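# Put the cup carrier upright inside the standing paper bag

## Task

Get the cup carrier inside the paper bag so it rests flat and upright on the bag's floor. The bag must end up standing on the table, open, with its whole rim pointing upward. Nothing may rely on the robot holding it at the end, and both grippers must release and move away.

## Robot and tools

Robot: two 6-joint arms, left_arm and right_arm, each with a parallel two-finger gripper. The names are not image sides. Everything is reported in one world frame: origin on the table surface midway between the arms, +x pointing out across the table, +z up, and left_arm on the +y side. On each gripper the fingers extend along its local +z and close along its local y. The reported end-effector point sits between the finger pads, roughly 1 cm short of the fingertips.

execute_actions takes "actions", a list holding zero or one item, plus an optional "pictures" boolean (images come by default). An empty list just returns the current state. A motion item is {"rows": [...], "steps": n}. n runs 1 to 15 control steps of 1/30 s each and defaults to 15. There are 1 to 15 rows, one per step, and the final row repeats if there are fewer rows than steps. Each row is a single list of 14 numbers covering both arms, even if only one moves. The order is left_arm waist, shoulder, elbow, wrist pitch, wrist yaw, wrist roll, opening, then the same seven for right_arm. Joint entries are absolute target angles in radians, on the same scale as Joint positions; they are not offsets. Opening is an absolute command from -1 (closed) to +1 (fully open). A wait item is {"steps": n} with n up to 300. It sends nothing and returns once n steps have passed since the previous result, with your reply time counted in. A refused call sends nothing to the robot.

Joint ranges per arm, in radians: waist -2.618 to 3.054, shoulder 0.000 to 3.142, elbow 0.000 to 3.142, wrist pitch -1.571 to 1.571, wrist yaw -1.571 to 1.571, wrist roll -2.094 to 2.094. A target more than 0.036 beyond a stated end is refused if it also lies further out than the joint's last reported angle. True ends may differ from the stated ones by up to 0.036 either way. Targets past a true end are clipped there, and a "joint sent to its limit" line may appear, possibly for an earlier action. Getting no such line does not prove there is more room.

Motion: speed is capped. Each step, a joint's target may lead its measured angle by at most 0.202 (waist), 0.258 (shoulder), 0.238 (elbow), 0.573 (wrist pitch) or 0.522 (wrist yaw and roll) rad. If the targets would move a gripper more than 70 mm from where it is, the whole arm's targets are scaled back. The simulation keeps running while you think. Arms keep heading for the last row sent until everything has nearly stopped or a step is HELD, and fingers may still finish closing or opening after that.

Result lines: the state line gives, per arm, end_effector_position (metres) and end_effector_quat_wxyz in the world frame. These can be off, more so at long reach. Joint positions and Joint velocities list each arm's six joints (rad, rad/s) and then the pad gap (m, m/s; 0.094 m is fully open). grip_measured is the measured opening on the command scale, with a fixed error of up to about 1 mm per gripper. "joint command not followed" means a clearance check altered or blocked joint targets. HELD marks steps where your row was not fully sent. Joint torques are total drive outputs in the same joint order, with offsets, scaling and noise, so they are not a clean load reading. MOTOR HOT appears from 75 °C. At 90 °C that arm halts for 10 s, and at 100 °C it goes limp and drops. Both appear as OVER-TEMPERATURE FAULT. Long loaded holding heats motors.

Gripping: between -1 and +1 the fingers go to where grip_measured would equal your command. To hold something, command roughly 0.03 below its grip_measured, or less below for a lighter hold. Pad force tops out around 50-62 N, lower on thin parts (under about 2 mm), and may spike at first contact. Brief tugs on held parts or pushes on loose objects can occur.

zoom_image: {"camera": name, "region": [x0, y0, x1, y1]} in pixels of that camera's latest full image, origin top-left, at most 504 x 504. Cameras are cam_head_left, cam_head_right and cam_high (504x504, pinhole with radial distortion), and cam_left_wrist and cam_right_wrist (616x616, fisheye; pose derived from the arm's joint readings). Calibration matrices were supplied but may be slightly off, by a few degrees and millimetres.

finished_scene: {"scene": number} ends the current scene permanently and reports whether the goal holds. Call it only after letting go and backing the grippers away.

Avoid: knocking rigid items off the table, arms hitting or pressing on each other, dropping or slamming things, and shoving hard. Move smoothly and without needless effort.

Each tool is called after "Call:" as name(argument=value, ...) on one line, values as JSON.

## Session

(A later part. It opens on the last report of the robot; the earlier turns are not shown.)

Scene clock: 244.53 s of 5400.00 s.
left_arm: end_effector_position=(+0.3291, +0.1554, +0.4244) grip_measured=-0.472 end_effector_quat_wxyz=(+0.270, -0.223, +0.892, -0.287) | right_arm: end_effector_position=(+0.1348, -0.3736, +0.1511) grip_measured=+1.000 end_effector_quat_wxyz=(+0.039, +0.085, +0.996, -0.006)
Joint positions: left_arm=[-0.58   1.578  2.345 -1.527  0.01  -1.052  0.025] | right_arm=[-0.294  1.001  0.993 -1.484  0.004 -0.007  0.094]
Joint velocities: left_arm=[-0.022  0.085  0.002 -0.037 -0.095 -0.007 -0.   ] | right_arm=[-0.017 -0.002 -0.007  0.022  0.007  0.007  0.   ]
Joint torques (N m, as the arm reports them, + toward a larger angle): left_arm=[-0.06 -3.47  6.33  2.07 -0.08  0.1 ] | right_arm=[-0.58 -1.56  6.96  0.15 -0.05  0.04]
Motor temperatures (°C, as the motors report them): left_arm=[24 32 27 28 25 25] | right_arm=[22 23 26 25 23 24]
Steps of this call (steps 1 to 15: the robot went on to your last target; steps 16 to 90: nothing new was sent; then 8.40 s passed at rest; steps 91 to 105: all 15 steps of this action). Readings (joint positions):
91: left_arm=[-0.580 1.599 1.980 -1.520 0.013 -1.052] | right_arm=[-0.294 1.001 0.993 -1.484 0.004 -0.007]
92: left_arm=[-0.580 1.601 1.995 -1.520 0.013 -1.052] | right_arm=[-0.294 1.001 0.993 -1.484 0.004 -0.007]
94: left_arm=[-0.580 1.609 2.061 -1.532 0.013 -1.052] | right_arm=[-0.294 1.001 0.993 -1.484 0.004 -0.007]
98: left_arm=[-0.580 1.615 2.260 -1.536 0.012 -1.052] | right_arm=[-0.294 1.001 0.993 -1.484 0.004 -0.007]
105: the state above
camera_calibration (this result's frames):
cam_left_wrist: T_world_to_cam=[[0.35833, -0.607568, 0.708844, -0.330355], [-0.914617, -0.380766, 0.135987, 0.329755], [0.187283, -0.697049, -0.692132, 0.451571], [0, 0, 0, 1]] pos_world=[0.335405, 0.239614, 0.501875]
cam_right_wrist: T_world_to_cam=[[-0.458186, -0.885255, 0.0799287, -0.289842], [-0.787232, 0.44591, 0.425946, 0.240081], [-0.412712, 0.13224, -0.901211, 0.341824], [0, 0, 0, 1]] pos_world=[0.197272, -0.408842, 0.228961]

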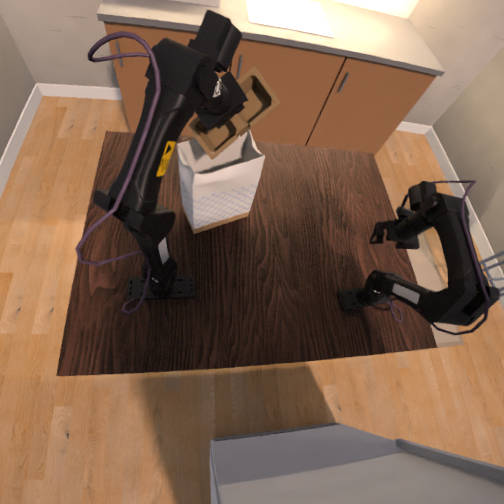

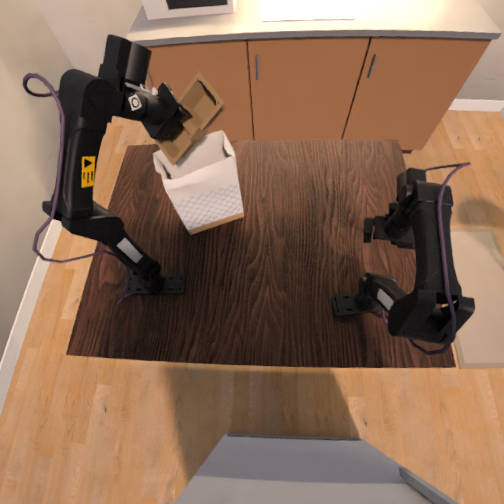

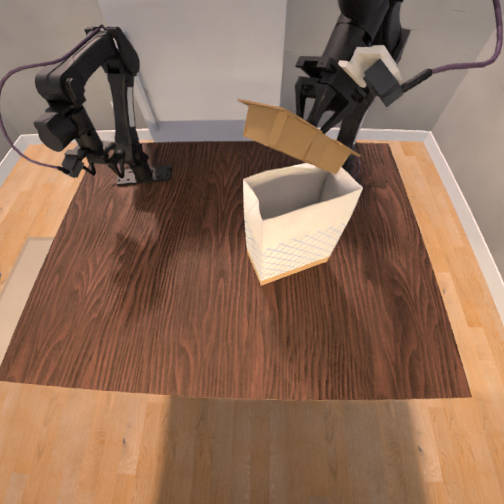

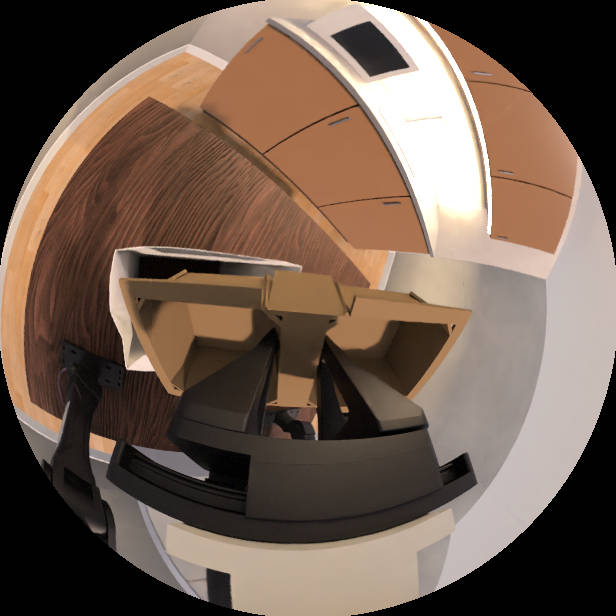

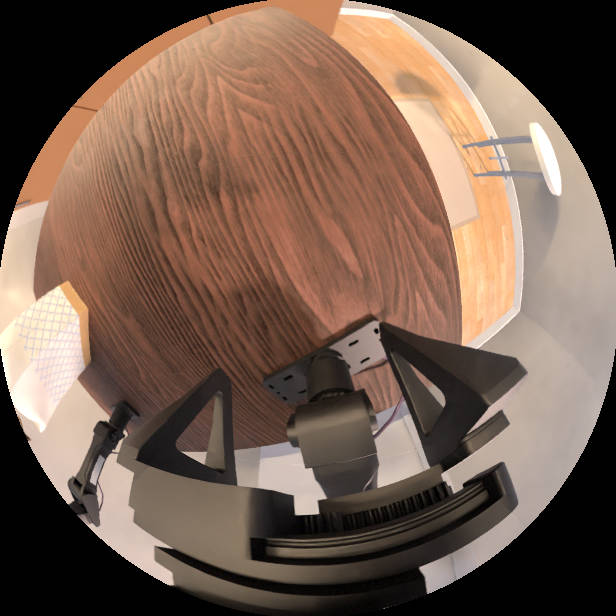

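Call:
execute_actions(actions=[{"rows":[[-0.58,1.46,2.2,-1.54,0,-0.93,-0.55, -0.3,1.0,1.0,-1.5,0,0,1]]}])

Scene clock: 256.17 s of 5400.00 s.
left_arm: end_effector_position=(+0.3045, +0.1707, +0.4149) grip_measured=-0.472 end_effector_quat_wxyz=(+0.274, -0.178, +0.908, -0.263) | right_arm: end_effector_position=(+0.1348, -0.3736, +0.1511) grip_measured=+1.000 end_effector_quat_wxyz=(+0.039, +0.085, +0.996, -0.006)
Joint positions: left_arm=[-0.58   1.473  2.219 -1.538  0.01  -0.949  0.025] | right_arm=[-0.294  1.001  0.993 -1.484  0.004 -0.007  0.094]
Joint velocities: left_arm=[-0.007 -0.012 -0.017 -0.051  0.007  0.037 -0.   ] | right_arm=[ 0.012 -0.012 -0.002 -0.007 -0.051 -0.007  0.   ]
Joint torques (N m, as the arm reports them, + toward a larger angle): left_arm=[-0.07 -4.25  3.51  2.06 -0.08  0.13] | right_arm=[-0.63 -1.38  7.05  0.18 -0.04  0.04]
Motor temperatures (°C, as the motors report them): left_arm=[24 31 27 29 25 25] | right_arm=[22 23 26 25 23 24]
Steps of this call (steps 1 to 15: the robot went on to your last target; steps 16 to 90: nothing new was sent; then 8.13 s passed at rest; steps 91 to 105: all 15 steps of this action). Readings (joint positions):
91: left_arm=[-0.580 1.564 2.311 -1.512 0.010 -1.034] | right_arm=[-0.294 1.001 0.993 -1.484 0.004 -0.007]
92: left_arm=[-0.580 1.540 2.267 -1.512 0.010 -1.016] | right_arm=[-0.294 1.001 0.993 -1.484 0.004 -0.007]
94: left_arm=[-0.580 1.505 2.224 -1.532 0.010 -0.990] | right_arm=[-0.294 1.001 0.993 -1.484 0.004 -0.007]
98: left_arm=[-0.580 1.477 2.219 -1.538 0.010 -0.964] | right_arm=[-0.294 1.001 0.993 -1.484 0.004 -0.007]
105: the state above
camera_calibration (this result's frames):
cam_left_wrist: T_world_to_cam=[[0.302556, -0.685207, 0.662534, -0.256031], [-0.941562, -0.322844, 0.0960858, 0.329297], [0.148056, -0.652889, -0.742843, 0.485654], [0, 0, 0, 1]] pos_world=[0.315613, 0.247955, 0.498753]
cam_right_wrist: T_world_to_cam=[[-0.458186, -0.885255, 0.0799287, -0.289842], [-0.787232, 0.44591, 0.425946, 0.240081], [-0.412712, 0.13224, -0.901211, 0.341824], [0, 0, 0, 1]] pos_world=[0.197272, -0.408842, 0.228961]

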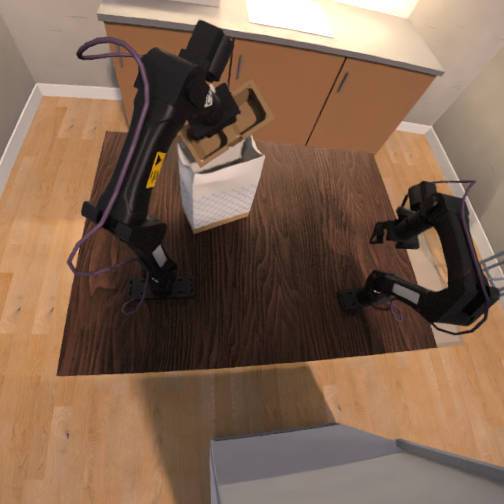

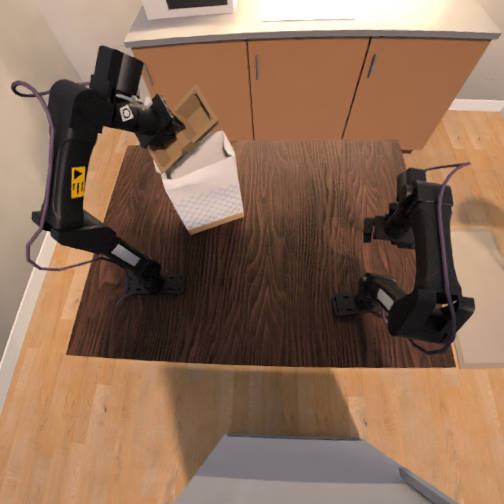

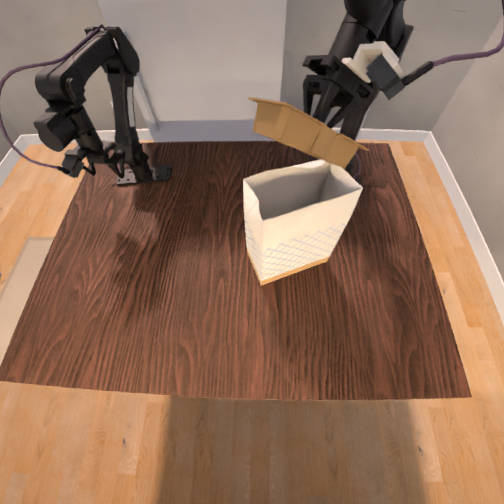

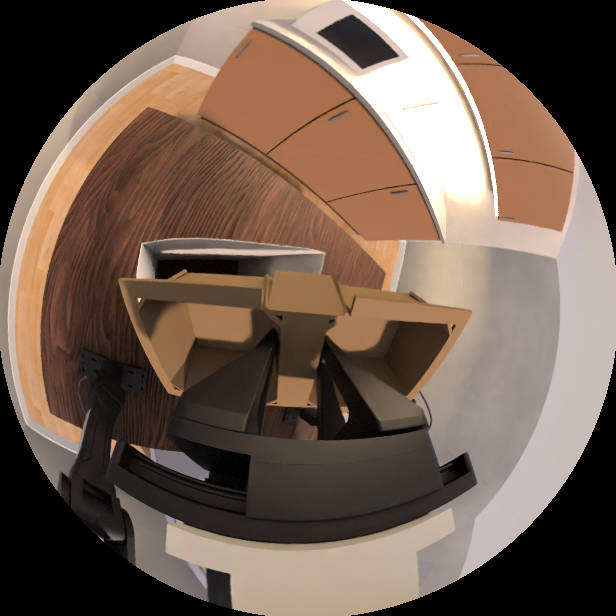

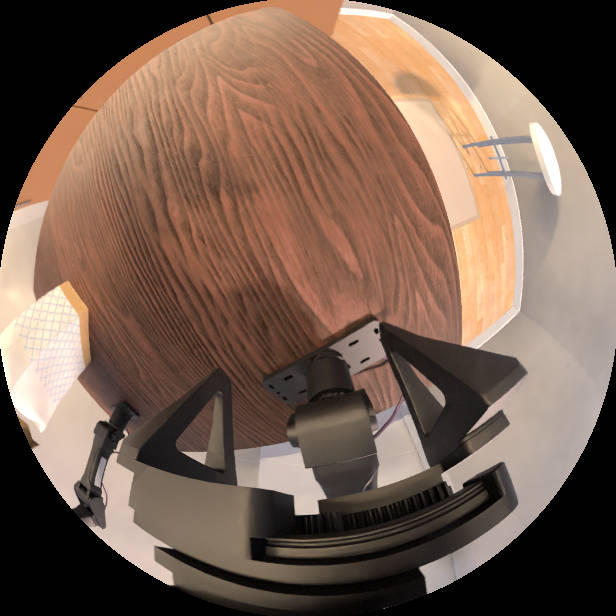

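Call:
execute_actions(actions=[{"rows":[[-0.56,1.46,2.15,-1.54,0,-0.88,-0.55, -0.3,1.0,1.0,-1.5,0,0,1],[-0.56,1.46,2.15,-1.54,0,-0.88,-0.55, -0.3,1.0,1.0,-1.5,0,0,1],[-0.56,1.46,2.15,-1.54,0,-0.88,-0.55, -0.3,1.0,1.0,-1.5,0,0,1],[-0.56,1.46,2.09,-1.54,0,-0.88,-0.55, -0.3,1.0,1.0,-1.5,0,0,1],[-0.56,1.46,2.09,-1.54,0,-0.88,-0.55, -0.3,1.0,1.0,-1.5,0,0,1],[-0.56,1.46,2.09,-1.54,0,-0.88,-0.55, -0.3,1.0,1.0,-1.5,0,0,1],[-0.56,1.46,2.03,-1.54,0,-0.88,-0.55, -0.3,1.0,1.0,-1.5,0,0,1]]}])

Call:
zoom_image(camera="cam_head_right", region=[110,60,290,240])

Call:
zoom_image(camera="cam_high", region=[210,80,400,270])

Scene clock: 272.27 s of 5400.00 s.
left_arm: end_effector_position=(+0.3066, +0.1731, +0.3595) grip_measured=-0.472 end_effector_quat_wxyz=(+0.221, -0.164, +0.940, -0.200) | right_arm: end_effector_position=(+0.1348, -0.3736, +0.1511) grip_measured=+1.000 end_effector_quat_wxyz=(+0.039, +0.085, +0.996, -0.006)
Joint positions: left_arm=[-0.57   1.47   2.04  -1.536  0.009 -0.896  0.025] | right_arm=[-0.294  1.001  0.993 -1.484  0.004 -0.007  0.094]
Joint velocities: left_arm=[ 0.002 -0.007 -0.002  0.022 -0.051 -0.037  0.   ] | right_arm=[-0.007  0.002 -0.012  0.007  0.007 -0.066  0.   ]
Joint torques (N m, as the arm reports them, + toward a larger angle): left_arm=[ 0.61 -4.64  4.83  1.78 -0.06  0.12] | right_arm=[-0.5  -1.37  6.88  0.19  0.01  0.05]
Motor temperatures (°C, as the motors report them): left_arm=[24 31 27 29 25 25] | right_arm=[22 23 26 25 23 24]
Steps of this call (steps 1 to 15: the robot went on to your last target; steps 16 to 90: nothing new was sent; then 12.60 s passed at rest; steps 91 to 105: all 15 steps of this action). Readings (joint positions):
91: left_arm=[-0.578 1.471 2.210 -1.535 0.010 -0.937] | right_arm=[-0.294 1.001 0.993 -1.484 0.004 -0.007]
92: left_arm=[-0.576 1.469 2.196 -1.535 0.010 -0.928] | right_arm=[-0.294 1.001 0.993 -1.484 0.004 -0.007]
94: left_arm=[-0.571 1.467 2.165 -1.532 0.010 -0.916] | right_arm=[-0.294 1.001 0.993 -1.484 0.004 -0.007]
98: left_arm=[-0.570 1.467 2.080 -1.534 0.009 -0.903] | right_arm=[-0.294 1.001 0.993 -1.484 0.004 -0.007]
105: the state above
camera_calibration (this result's frames):
cam_left_wrist: T_world_to_cam=[[0.358184, -0.767445, 0.531726, -0.174113], [-0.933249, -0.310999, 0.179792, 0.302642], [0.0273853, -0.560631, -0.827613, 0.497319], [0, 0, 0, 1]] pos_world=[0.331185, 0.239312, 0.449755]
cam_right_wrist: T_world_to_cam=[[-0.458186, -0.885255, 0.0799287, -0.289842], [-0.787232, 0.44591, 0.425946, 0.240081], [-0.412712, 0.13224, -0.901211, 0.341824], [0, 0, 0, 1]] pos_world=[0.197272, -0.408842, 0.228961]

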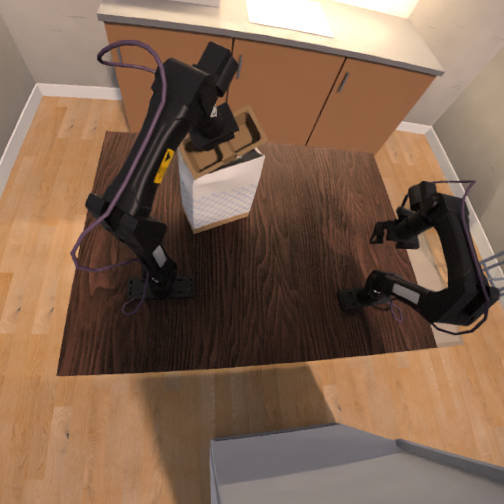

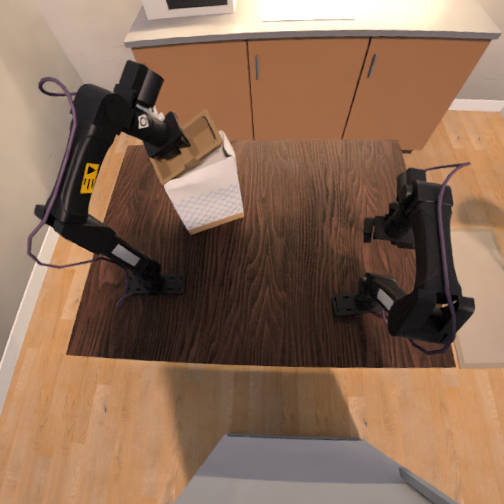

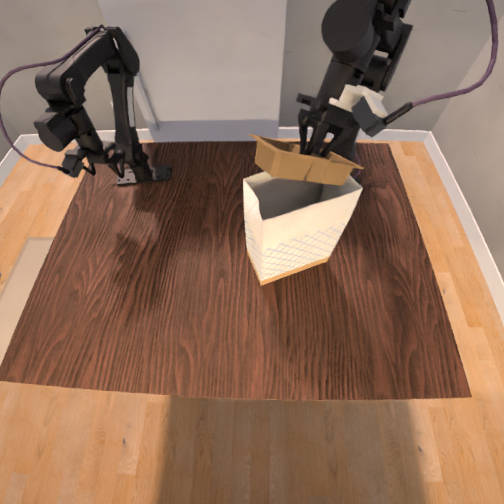

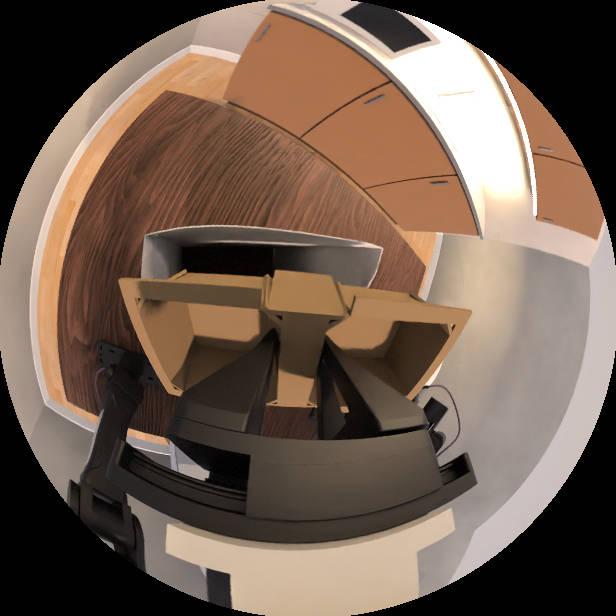

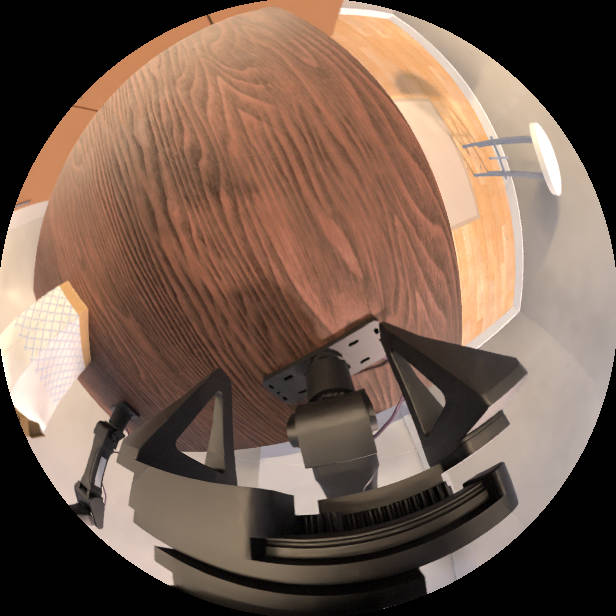

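Region (110, 60, 290, 240) of cam_head_right's 504x504 image, scaled by 2.800, with more detail than that image has.

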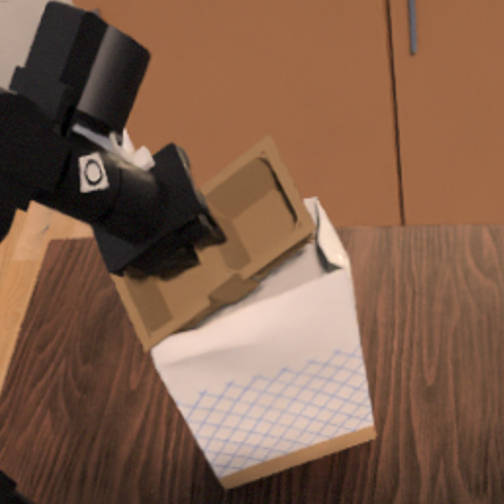

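Region (210, 80, 400, 270) of cam_high's 504x504 image, scaled by 2.653, with more detail than that image has.

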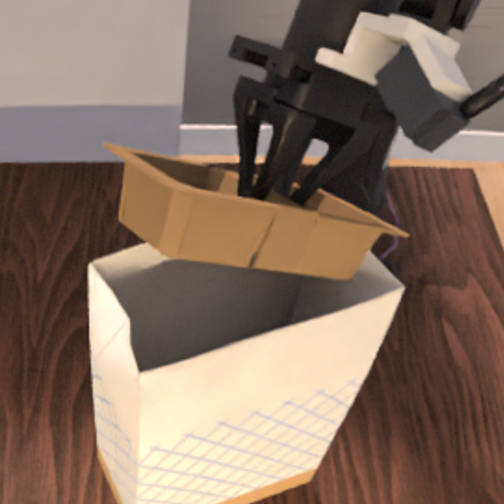

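Call:
execute_actions(actions=[{"rows":[[-0.53,1.54,2.1,-1.54,0,-0.88,-0.55, -0.3,1.0,1.0,-1.5,0,0,1]]}])

Call:
zoom_image(camera="cam_head_right", region=[110,60,290,240])

Call:
zoom_image(camera="cam_high", region=[210,80,400,270])

Scene clock: 278.37 s of 5400.00 s.
left_arm: end_effector_position=(+0.3254, +0.1739, +0.3479) grip_measured=-0.472 end_effector_quat_wxyz=(+0.208, -0.179, +0.944, -0.182) | right_arm: end_effector_position=(+0.1348, -0.3736, +0.1511) grip_measured=+1.000 end_effector_quat_wxyz=(+0.039, +0.085, +0.996, -0.006)
Joint positions: left_arm=[-0.538  1.539  2.07  -1.542  0.009 -0.894  0.025] | right_arm=[-0.294  1.001  0.993 -1.484  0.004 -0.007  0.094]
Joint velocities: left_arm=[ 0.007 -0.002 -0.002 -0.007 -0.007  0.007 -0.001] | right_arm=[ 0.002  0.012 -0.007 -0.037  0.051 -0.066  0.   ]
Joint torques (N m, as the arm reports them, + toward a larger angle): left_arm=[ 0.5  -4.17  8.39  1.81 -0.06  0.14] | right_arm=[-0.46 -1.3   6.92  0.17 -0.02  0.03]
Motor temperatures (°C, as the motors report them): left_arm=[24 31 27 29 25 25] | right_arm=[22 23 26 25 23 24]
Steps of this call (steps 1 to 15: the robot went on to your last target; steps 16 to 90: nothing new was sent; then 2.60 s passed at rest; steps 91 to 105: all 15 steps of this action). Readings (joint positions):
91: left_arm=[-0.566 1.478 2.048 -1.541 0.011 -0.894] | right_arm=[-0.294 1.001 0.993 -1.484 0.004 -0.007]
92: left_arm=[-0.557 1.489 2.061 -1.543 0.011 -0.894] | right_arm=[-0.294 1.001 0.993 -1.484 0.004 -0.007]
94: left_arm=[-0.542 1.511 2.070 -1.542 0.010 -0.894] | right_arm=[-0.294 1.001 0.993 -1.484 0.004 -0.007]
98: left_arm=[-0.538 1.538 2.070 -1.542 0.009 -0.894] | right_arm=[-0.294 1.001 0.993 -1.484 0.004 -0.007]
105: the state above
camera_calibration (this result's frames):
cam_left_wrist: T_world_to_cam=[[0.40073, -0.768194, 0.499292, -0.176541], [-0.916105, -0.343653, 0.20653, 0.313342], [0.0129285, -0.540167, -0.841459, 0.493593], [0, 0, 0, 1]] pos_world=[0.351418, 0.238685, 0.438769]
cam_right_wrist: T_world_to_cam=[[-0.458186, -0.885255, 0.0799287, -0.289842], [-0.787232, 0.44591, 0.425946, 0.240081], [-0.412712, 0.13224, -0.901211, 0.341824], [0, 0, 0, 1]] pos_world=[0.197272, -0.408842, 0.228961]

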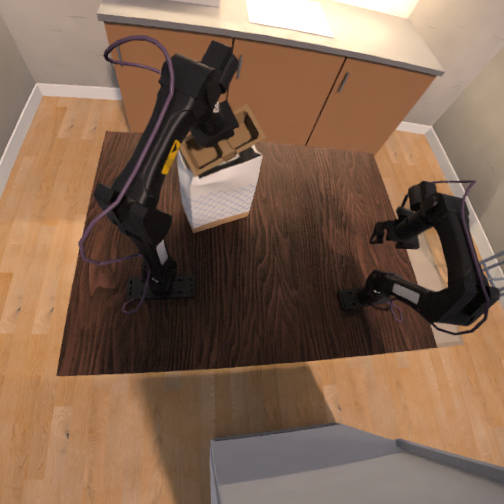

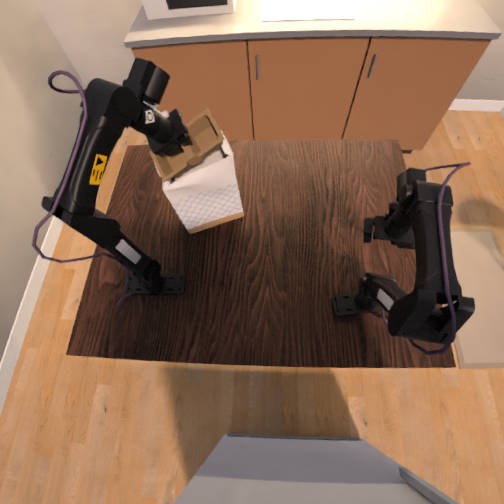

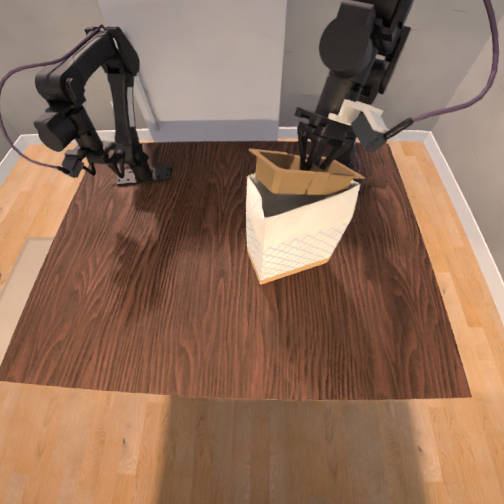

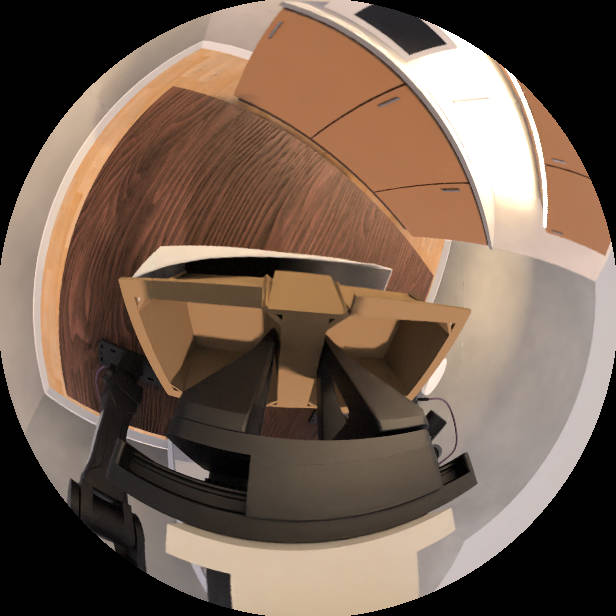

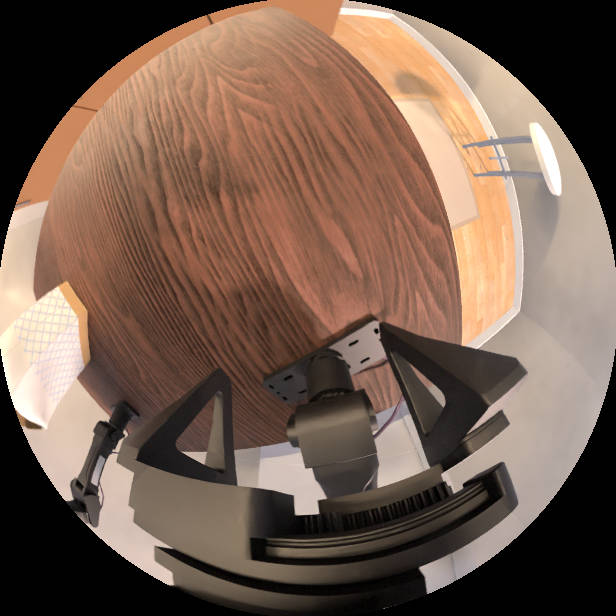

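Region (110, 60, 290, 240) of cam_head_right's 504x504 image, scaled by 2.800, with more detail than that image has.

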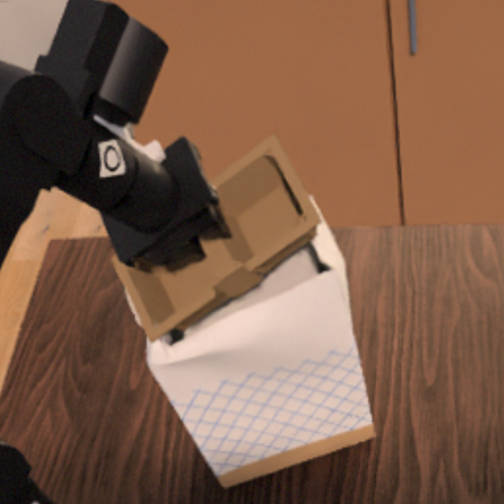

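Region (210, 80, 400, 270) of cam_high's 504x504 image, scaled by 2.653, with more detail than that image has.

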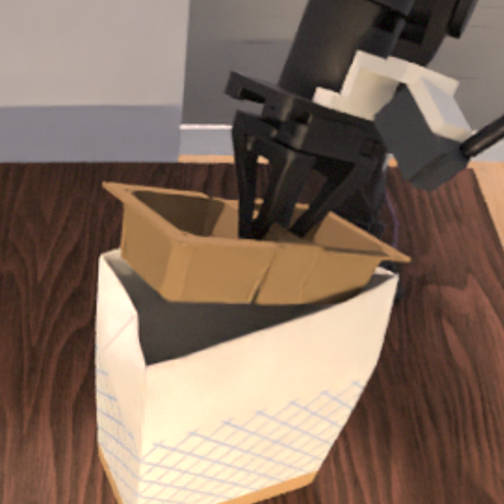

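Call:
execute_actions(actions=[{"rows":[[-0.62,1.57,2.1,-1.54,0,-0.95,-0.55, -0.3,1.0,1.0,-1.5,0,0,1],[-0.62,1.57,2.1,-1.54,0,-0.95,-0.55, -0.3,1.0,1.0,-1.5,0,0,1],[-0.62,1.57,2.1,-1.54,0,-0.95,-0.55, -0.3,1.0,1.0,-1.5,0,0,1],[-0.62,1.57,2.1,-1.54,0,-0.95,-0.55, -0.3,1.0,1.0,-1.5,0,0,1],[-0.62,1.57,2.1,-1.54,0,-0.95,-0.55, -0.3,1.0,1.0,-1.5,0,0,1],[-0.62,1.57,2.1,-1.54,0,-0.95,-0.55, -0.3,1.0,1.0,-1.5,0,0,1],[-0.62,1.57,2.1,-1.54,0,-0.95,-0.55, -0.3,1.0,1.0,-1.5,0,0,1],[-0.62,1.57,2.1,-1.54,0,-0.95,-0.55, -0.3,1.0,1.0,-1.5,0,0,1],[-0.62,1.58,2.03,-1.54,0,-0.95,-0.55, -0.3,1.0,1.0,-1.5,0,0,1]]}])

Call:
zoom_image(camera="cam_head_right", region=[110,60,290,240])

Call:
zoom_image(camera="cam_high", region=[210,80,400,270])

Scene clock: 289.83 s of 5400.00 s.
left_arm: end_effector_position=(+0.3175, +0.1491, +0.3315) grip_measured=-0.472 end_effector_quat_wxyz=(+0.179, -0.166, +0.954, -0.177) | right_arm: end_effector_position=(+0.1348, -0.3736, +0.1511) grip_measured=+1.000 end_effector_quat_wxyz=(+0.039, +0.085, +0.996, -0.006)
Joint positions: left_arm=[-0.617  1.571  2.049 -1.541  0.006 -0.941  0.025] | right_arm=[-0.294  1.001  0.993 -1.484  0.004 -0.007  0.094]
Joint velocities: left_arm=[ 0.002  0.042 -0.002  0.022 -0.037  0.037  0.   ] | right_arm=[-0.007 -0.007 -0.017 -0.007  0.022 -0.081  0.   ]
Joint torques (N m, as the arm reports them, + toward a larger angle): left_arm=[-0.14 -4.33  4.69  1.69 -0.05  0.  ] | right_arm=[-0.33 -1.33  6.98  0.18 -0.08  0.07]
Motor temperatures (°C, as the motors report them): left_arm=[24 31 28 29 25 25] | right_arm=[22 23 26 25 23 24]
Steps of this call (steps 1 to 15: the robot went on to your last target; steps 16 to 90: nothing new was sent; then 7.97 s passed at rest; steps 91 to 105: all 15 steps of this action). Readings (joint positions):
91: left_arm=[-0.548 1.541 2.070 -1.542 0.003 -0.903] | right_arm=[-0.294 1.001 0.993 -1.484 0.004 -0.007]
92: left_arm=[-0.568 1.543 2.070 -1.542 0.000 -0.911] | right_arm=[-0.294 1.001 0.993 -1.484 0.004 -0.007]
94: left_arm=[-0.604 1.551 2.070 -1.542 0.004 -0.922] | right_arm=[-0.294 1.001 0.993 -1.484 0.004 -0.007]
98: left_arm=[-0.617 1.563 2.070 -1.542 0.006 -0.933] | right_arm=[-0.294 1.001 0.993 -1.484 0.004 -0.007]
105: the state above
camera_calibration (this result's frames):
cam_left_wrist: T_world_to_cam=[[0.399724, -0.787357, 0.469351, -0.171086], [-0.915025, -0.312405, 0.25521, 0.279791], [-0.0543133, -0.531481, -0.845327, 0.487829], [0, 0, 0, 1]] pos_world=[0.350899, 0.211974, 0.421269]
cam_right_wrist: T_world_to_cam=[[-0.458186, -0.885255, 0.0799287, -0.289842], [-0.787232, 0.44591, 0.425946, 0.240081], [-0.412712, 0.13224, -0.901211, 0.341824], [0, 0, 0, 1]] pos_world=[0.197272, -0.408842, 0.228961]

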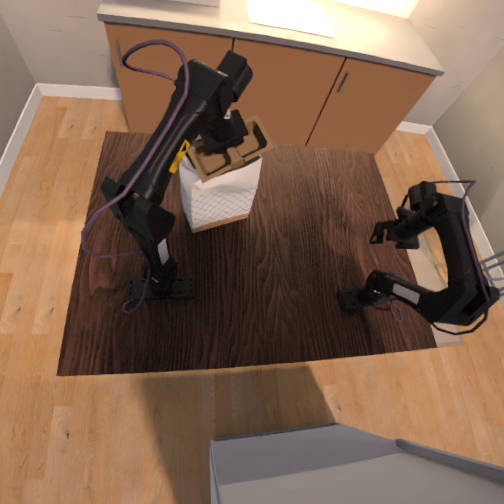

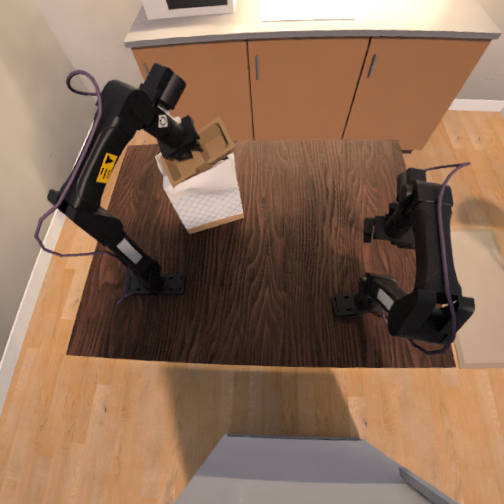

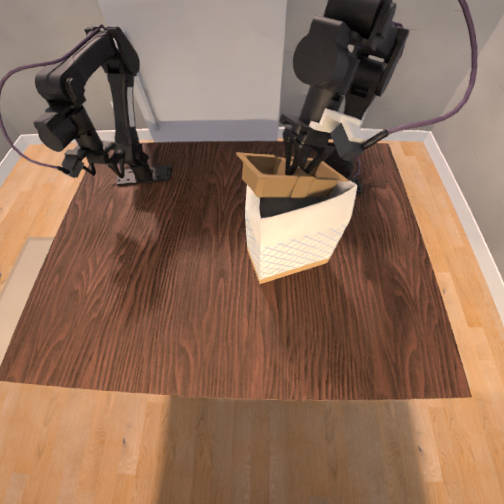

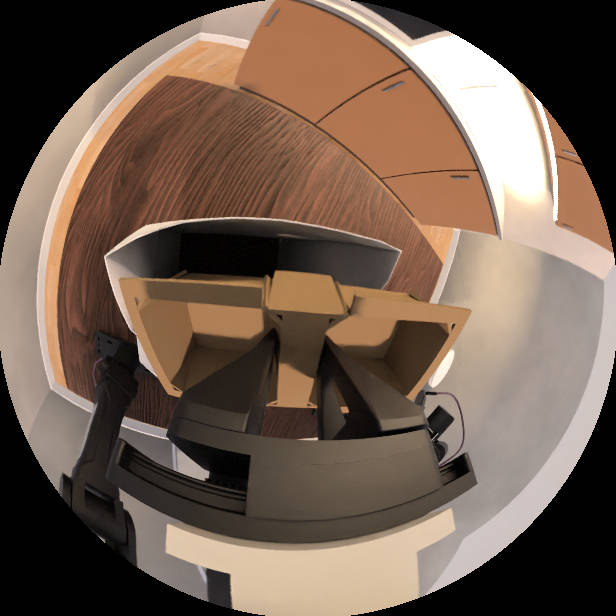

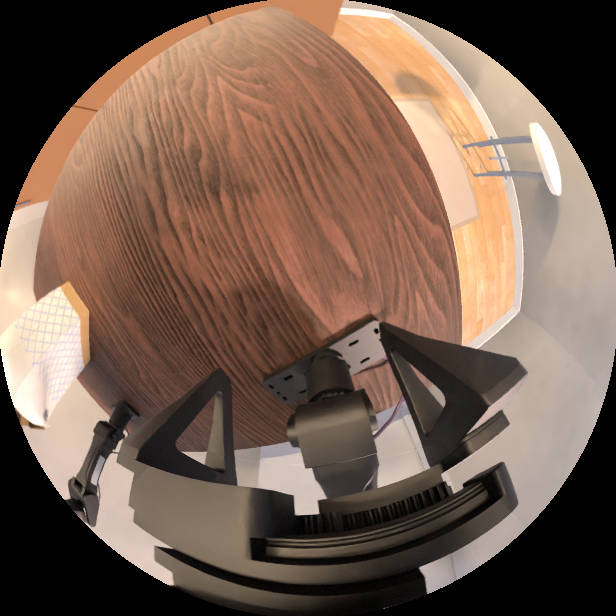

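Region (110, 60, 290, 240) of cam_head_right's 504x504 image, scaled by 2.800, with more detail than that image has.

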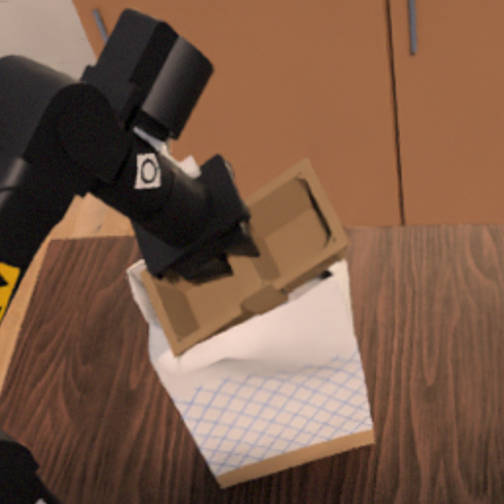

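Region (210, 80, 400, 270) of cam_high's 504x504 image, scaled by 2.653, with more detail than that image has.

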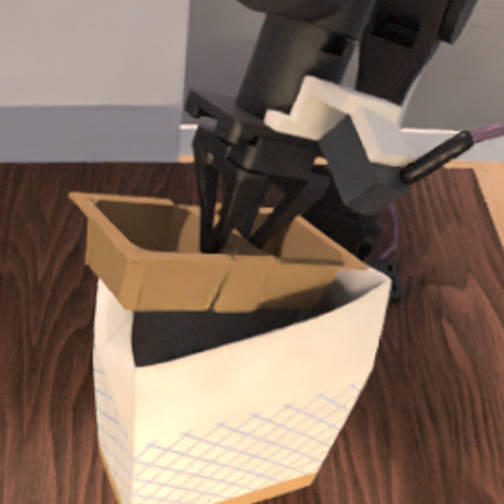

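Call:
execute_actions(actions=[{"rows":[[-0.57,1.65,2.16,-1.54,0,-0.95,-0.55, -0.3,1.0,1.0,-1.5,0,0,1]]}])

Call:
zoom_image(camera="cam_head_right", region=[110,60,290,240])

Call:
zoom_image(camera="cam_high", region=[210,80,400,270])

Scene clock: 295.97 s of 5400.00 s.
left_arm: end_effector_position=(+0.3415, +0.1499, +0.3314) grip_measured=-0.472 end_effector_quat_wxyz=(+0.182, -0.187, +0.950, -0.174) | right_arm: end_effector_position=(+0.1348, -0.3736, +0.1511) grip_measured=+1.000 end_effector_quat_wxyz=(+0.039, +0.085, +0.996, -0.006)
Joint positions: left_arm=[-0.576  1.646  2.127 -1.543  0.007 -0.944  0.025] | right_arm=[-0.294  1.001  0.993 -1.484  0.004 -0.007  0.094]
Joint velocities: left_arm=[-0.007  0.012 -0.022 -0.066 -0.007 -0.037 -0.   ] | right_arm=[ 0.002 -0.007 -0.007 -0.037  0.022 -0.022  0.   ]
Joint torques (N m, as the arm reports them, + toward a larger angle): left_arm=[ 0.33 -5.22  8.88  1.73 -0.05 -0.02] | right_arm=[-0.64 -1.39  7.06  0.17  0.01  0.  ]
Motor temperatures (°C, as the motors report them): left_arm=[24 31 28 29 25 25] | right_arm=[22 23 26 25 23 24]
Steps of this call (steps 1 to 15: the robot went on to your last target; steps 16 to 90: nothing new was sent; then 2.63 s passed at rest; steps 91 to 105: all 15 steps of this action). Readings (joint positions):
91: left_arm=[-0.612 1.583 2.068 -1.552 0.009 -0.943] | right_arm=[-0.294 1.001 0.993 -1.484 0.004 -0.007]
92: left_arm=[-0.603 1.600 2.096 -1.551 0.009 -0.943] | right_arm=[-0.294 1.001 0.993 -1.484 0.004 -0.007]
94: left_arm=[-0.584 1.624 2.125 -1.544 0.008 -0.943] | right_arm=[-0.294 1.001 0.993 -1.484 0.004 -0.007]
98: left_arm=[-0.576 1.644 2.127 -1.543 0.007 -0.944] | right_arm=[-0.294 1.001 0.993 -1.484 0.004 -0.007]
105: the state above
camera_calibration (this result's frames):
cam_left_wrist: T_world_to_cam=[[0.432701, -0.768642, 0.471127, -0.194663], [-0.900972, -0.350172, 0.256182, 0.302569], [-0.0319368, -0.535322, -0.844044, 0.481972], [0, 0, 0, 1]] pos_world=[0.37223, 0.214335, 0.421004]
cam_right_wrist: T_world_to_cam=[[-0.458186, -0.885255, 0.0799287, -0.289842], [-0.787232, 0.44591, 0.425946, 0.240081], [-0.412712, 0.13224, -0.901211, 0.341824], [0, 0, 0, 1]] pos_world=[0.197272, -0.408842, 0.228961]

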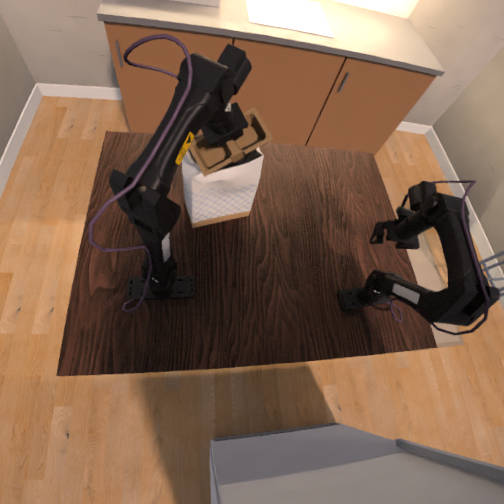

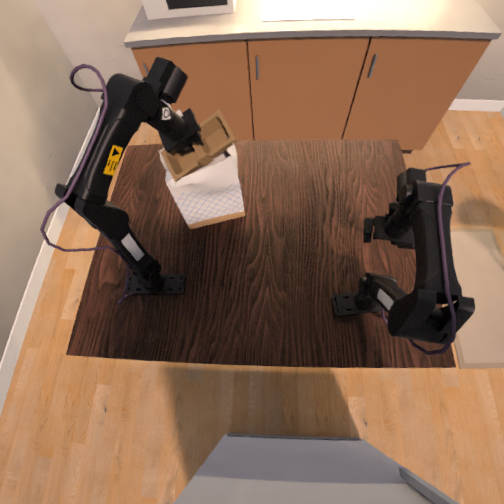

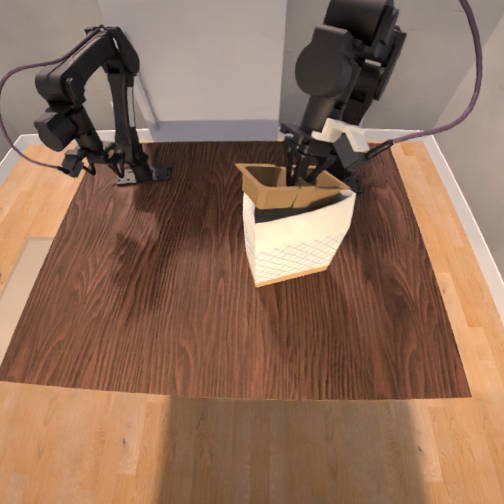

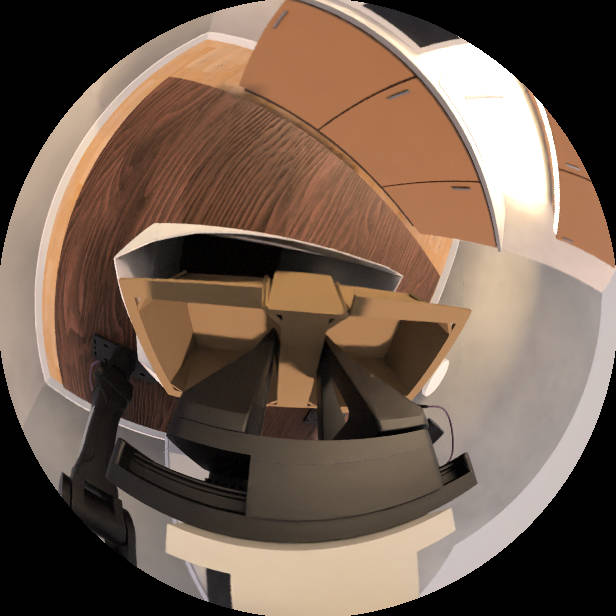

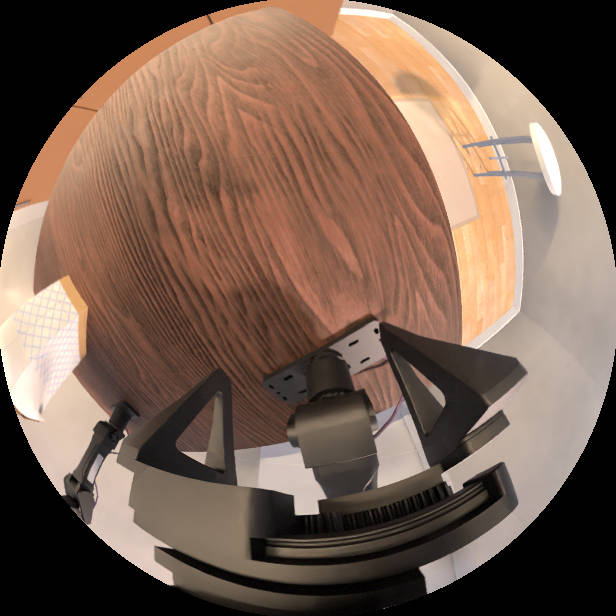

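Region (110, 60, 290, 240) of cam_head_right's 504x504 image, scaled by 2.800, with more detail than that image has.

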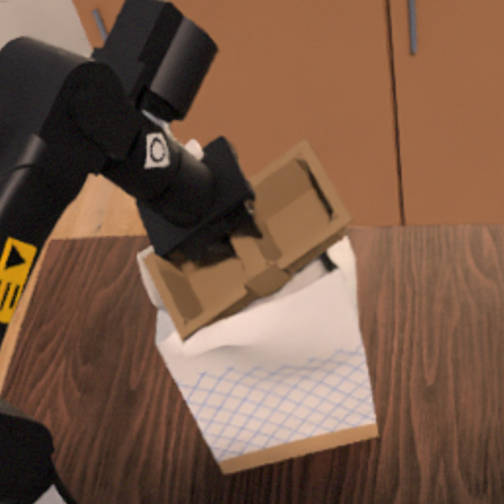

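Region (210, 80, 400, 270) of cam_high's 504x504 image, scaled by 2.653, with more detail than that image has.

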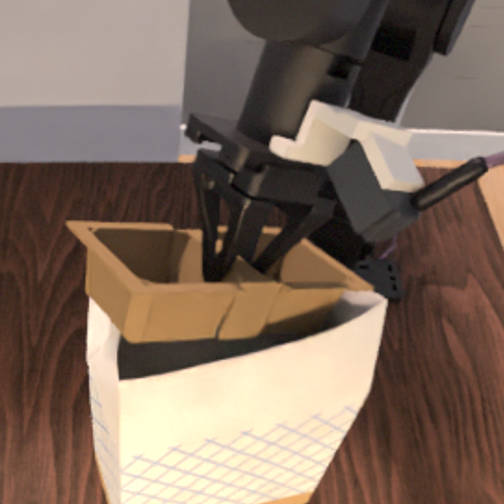

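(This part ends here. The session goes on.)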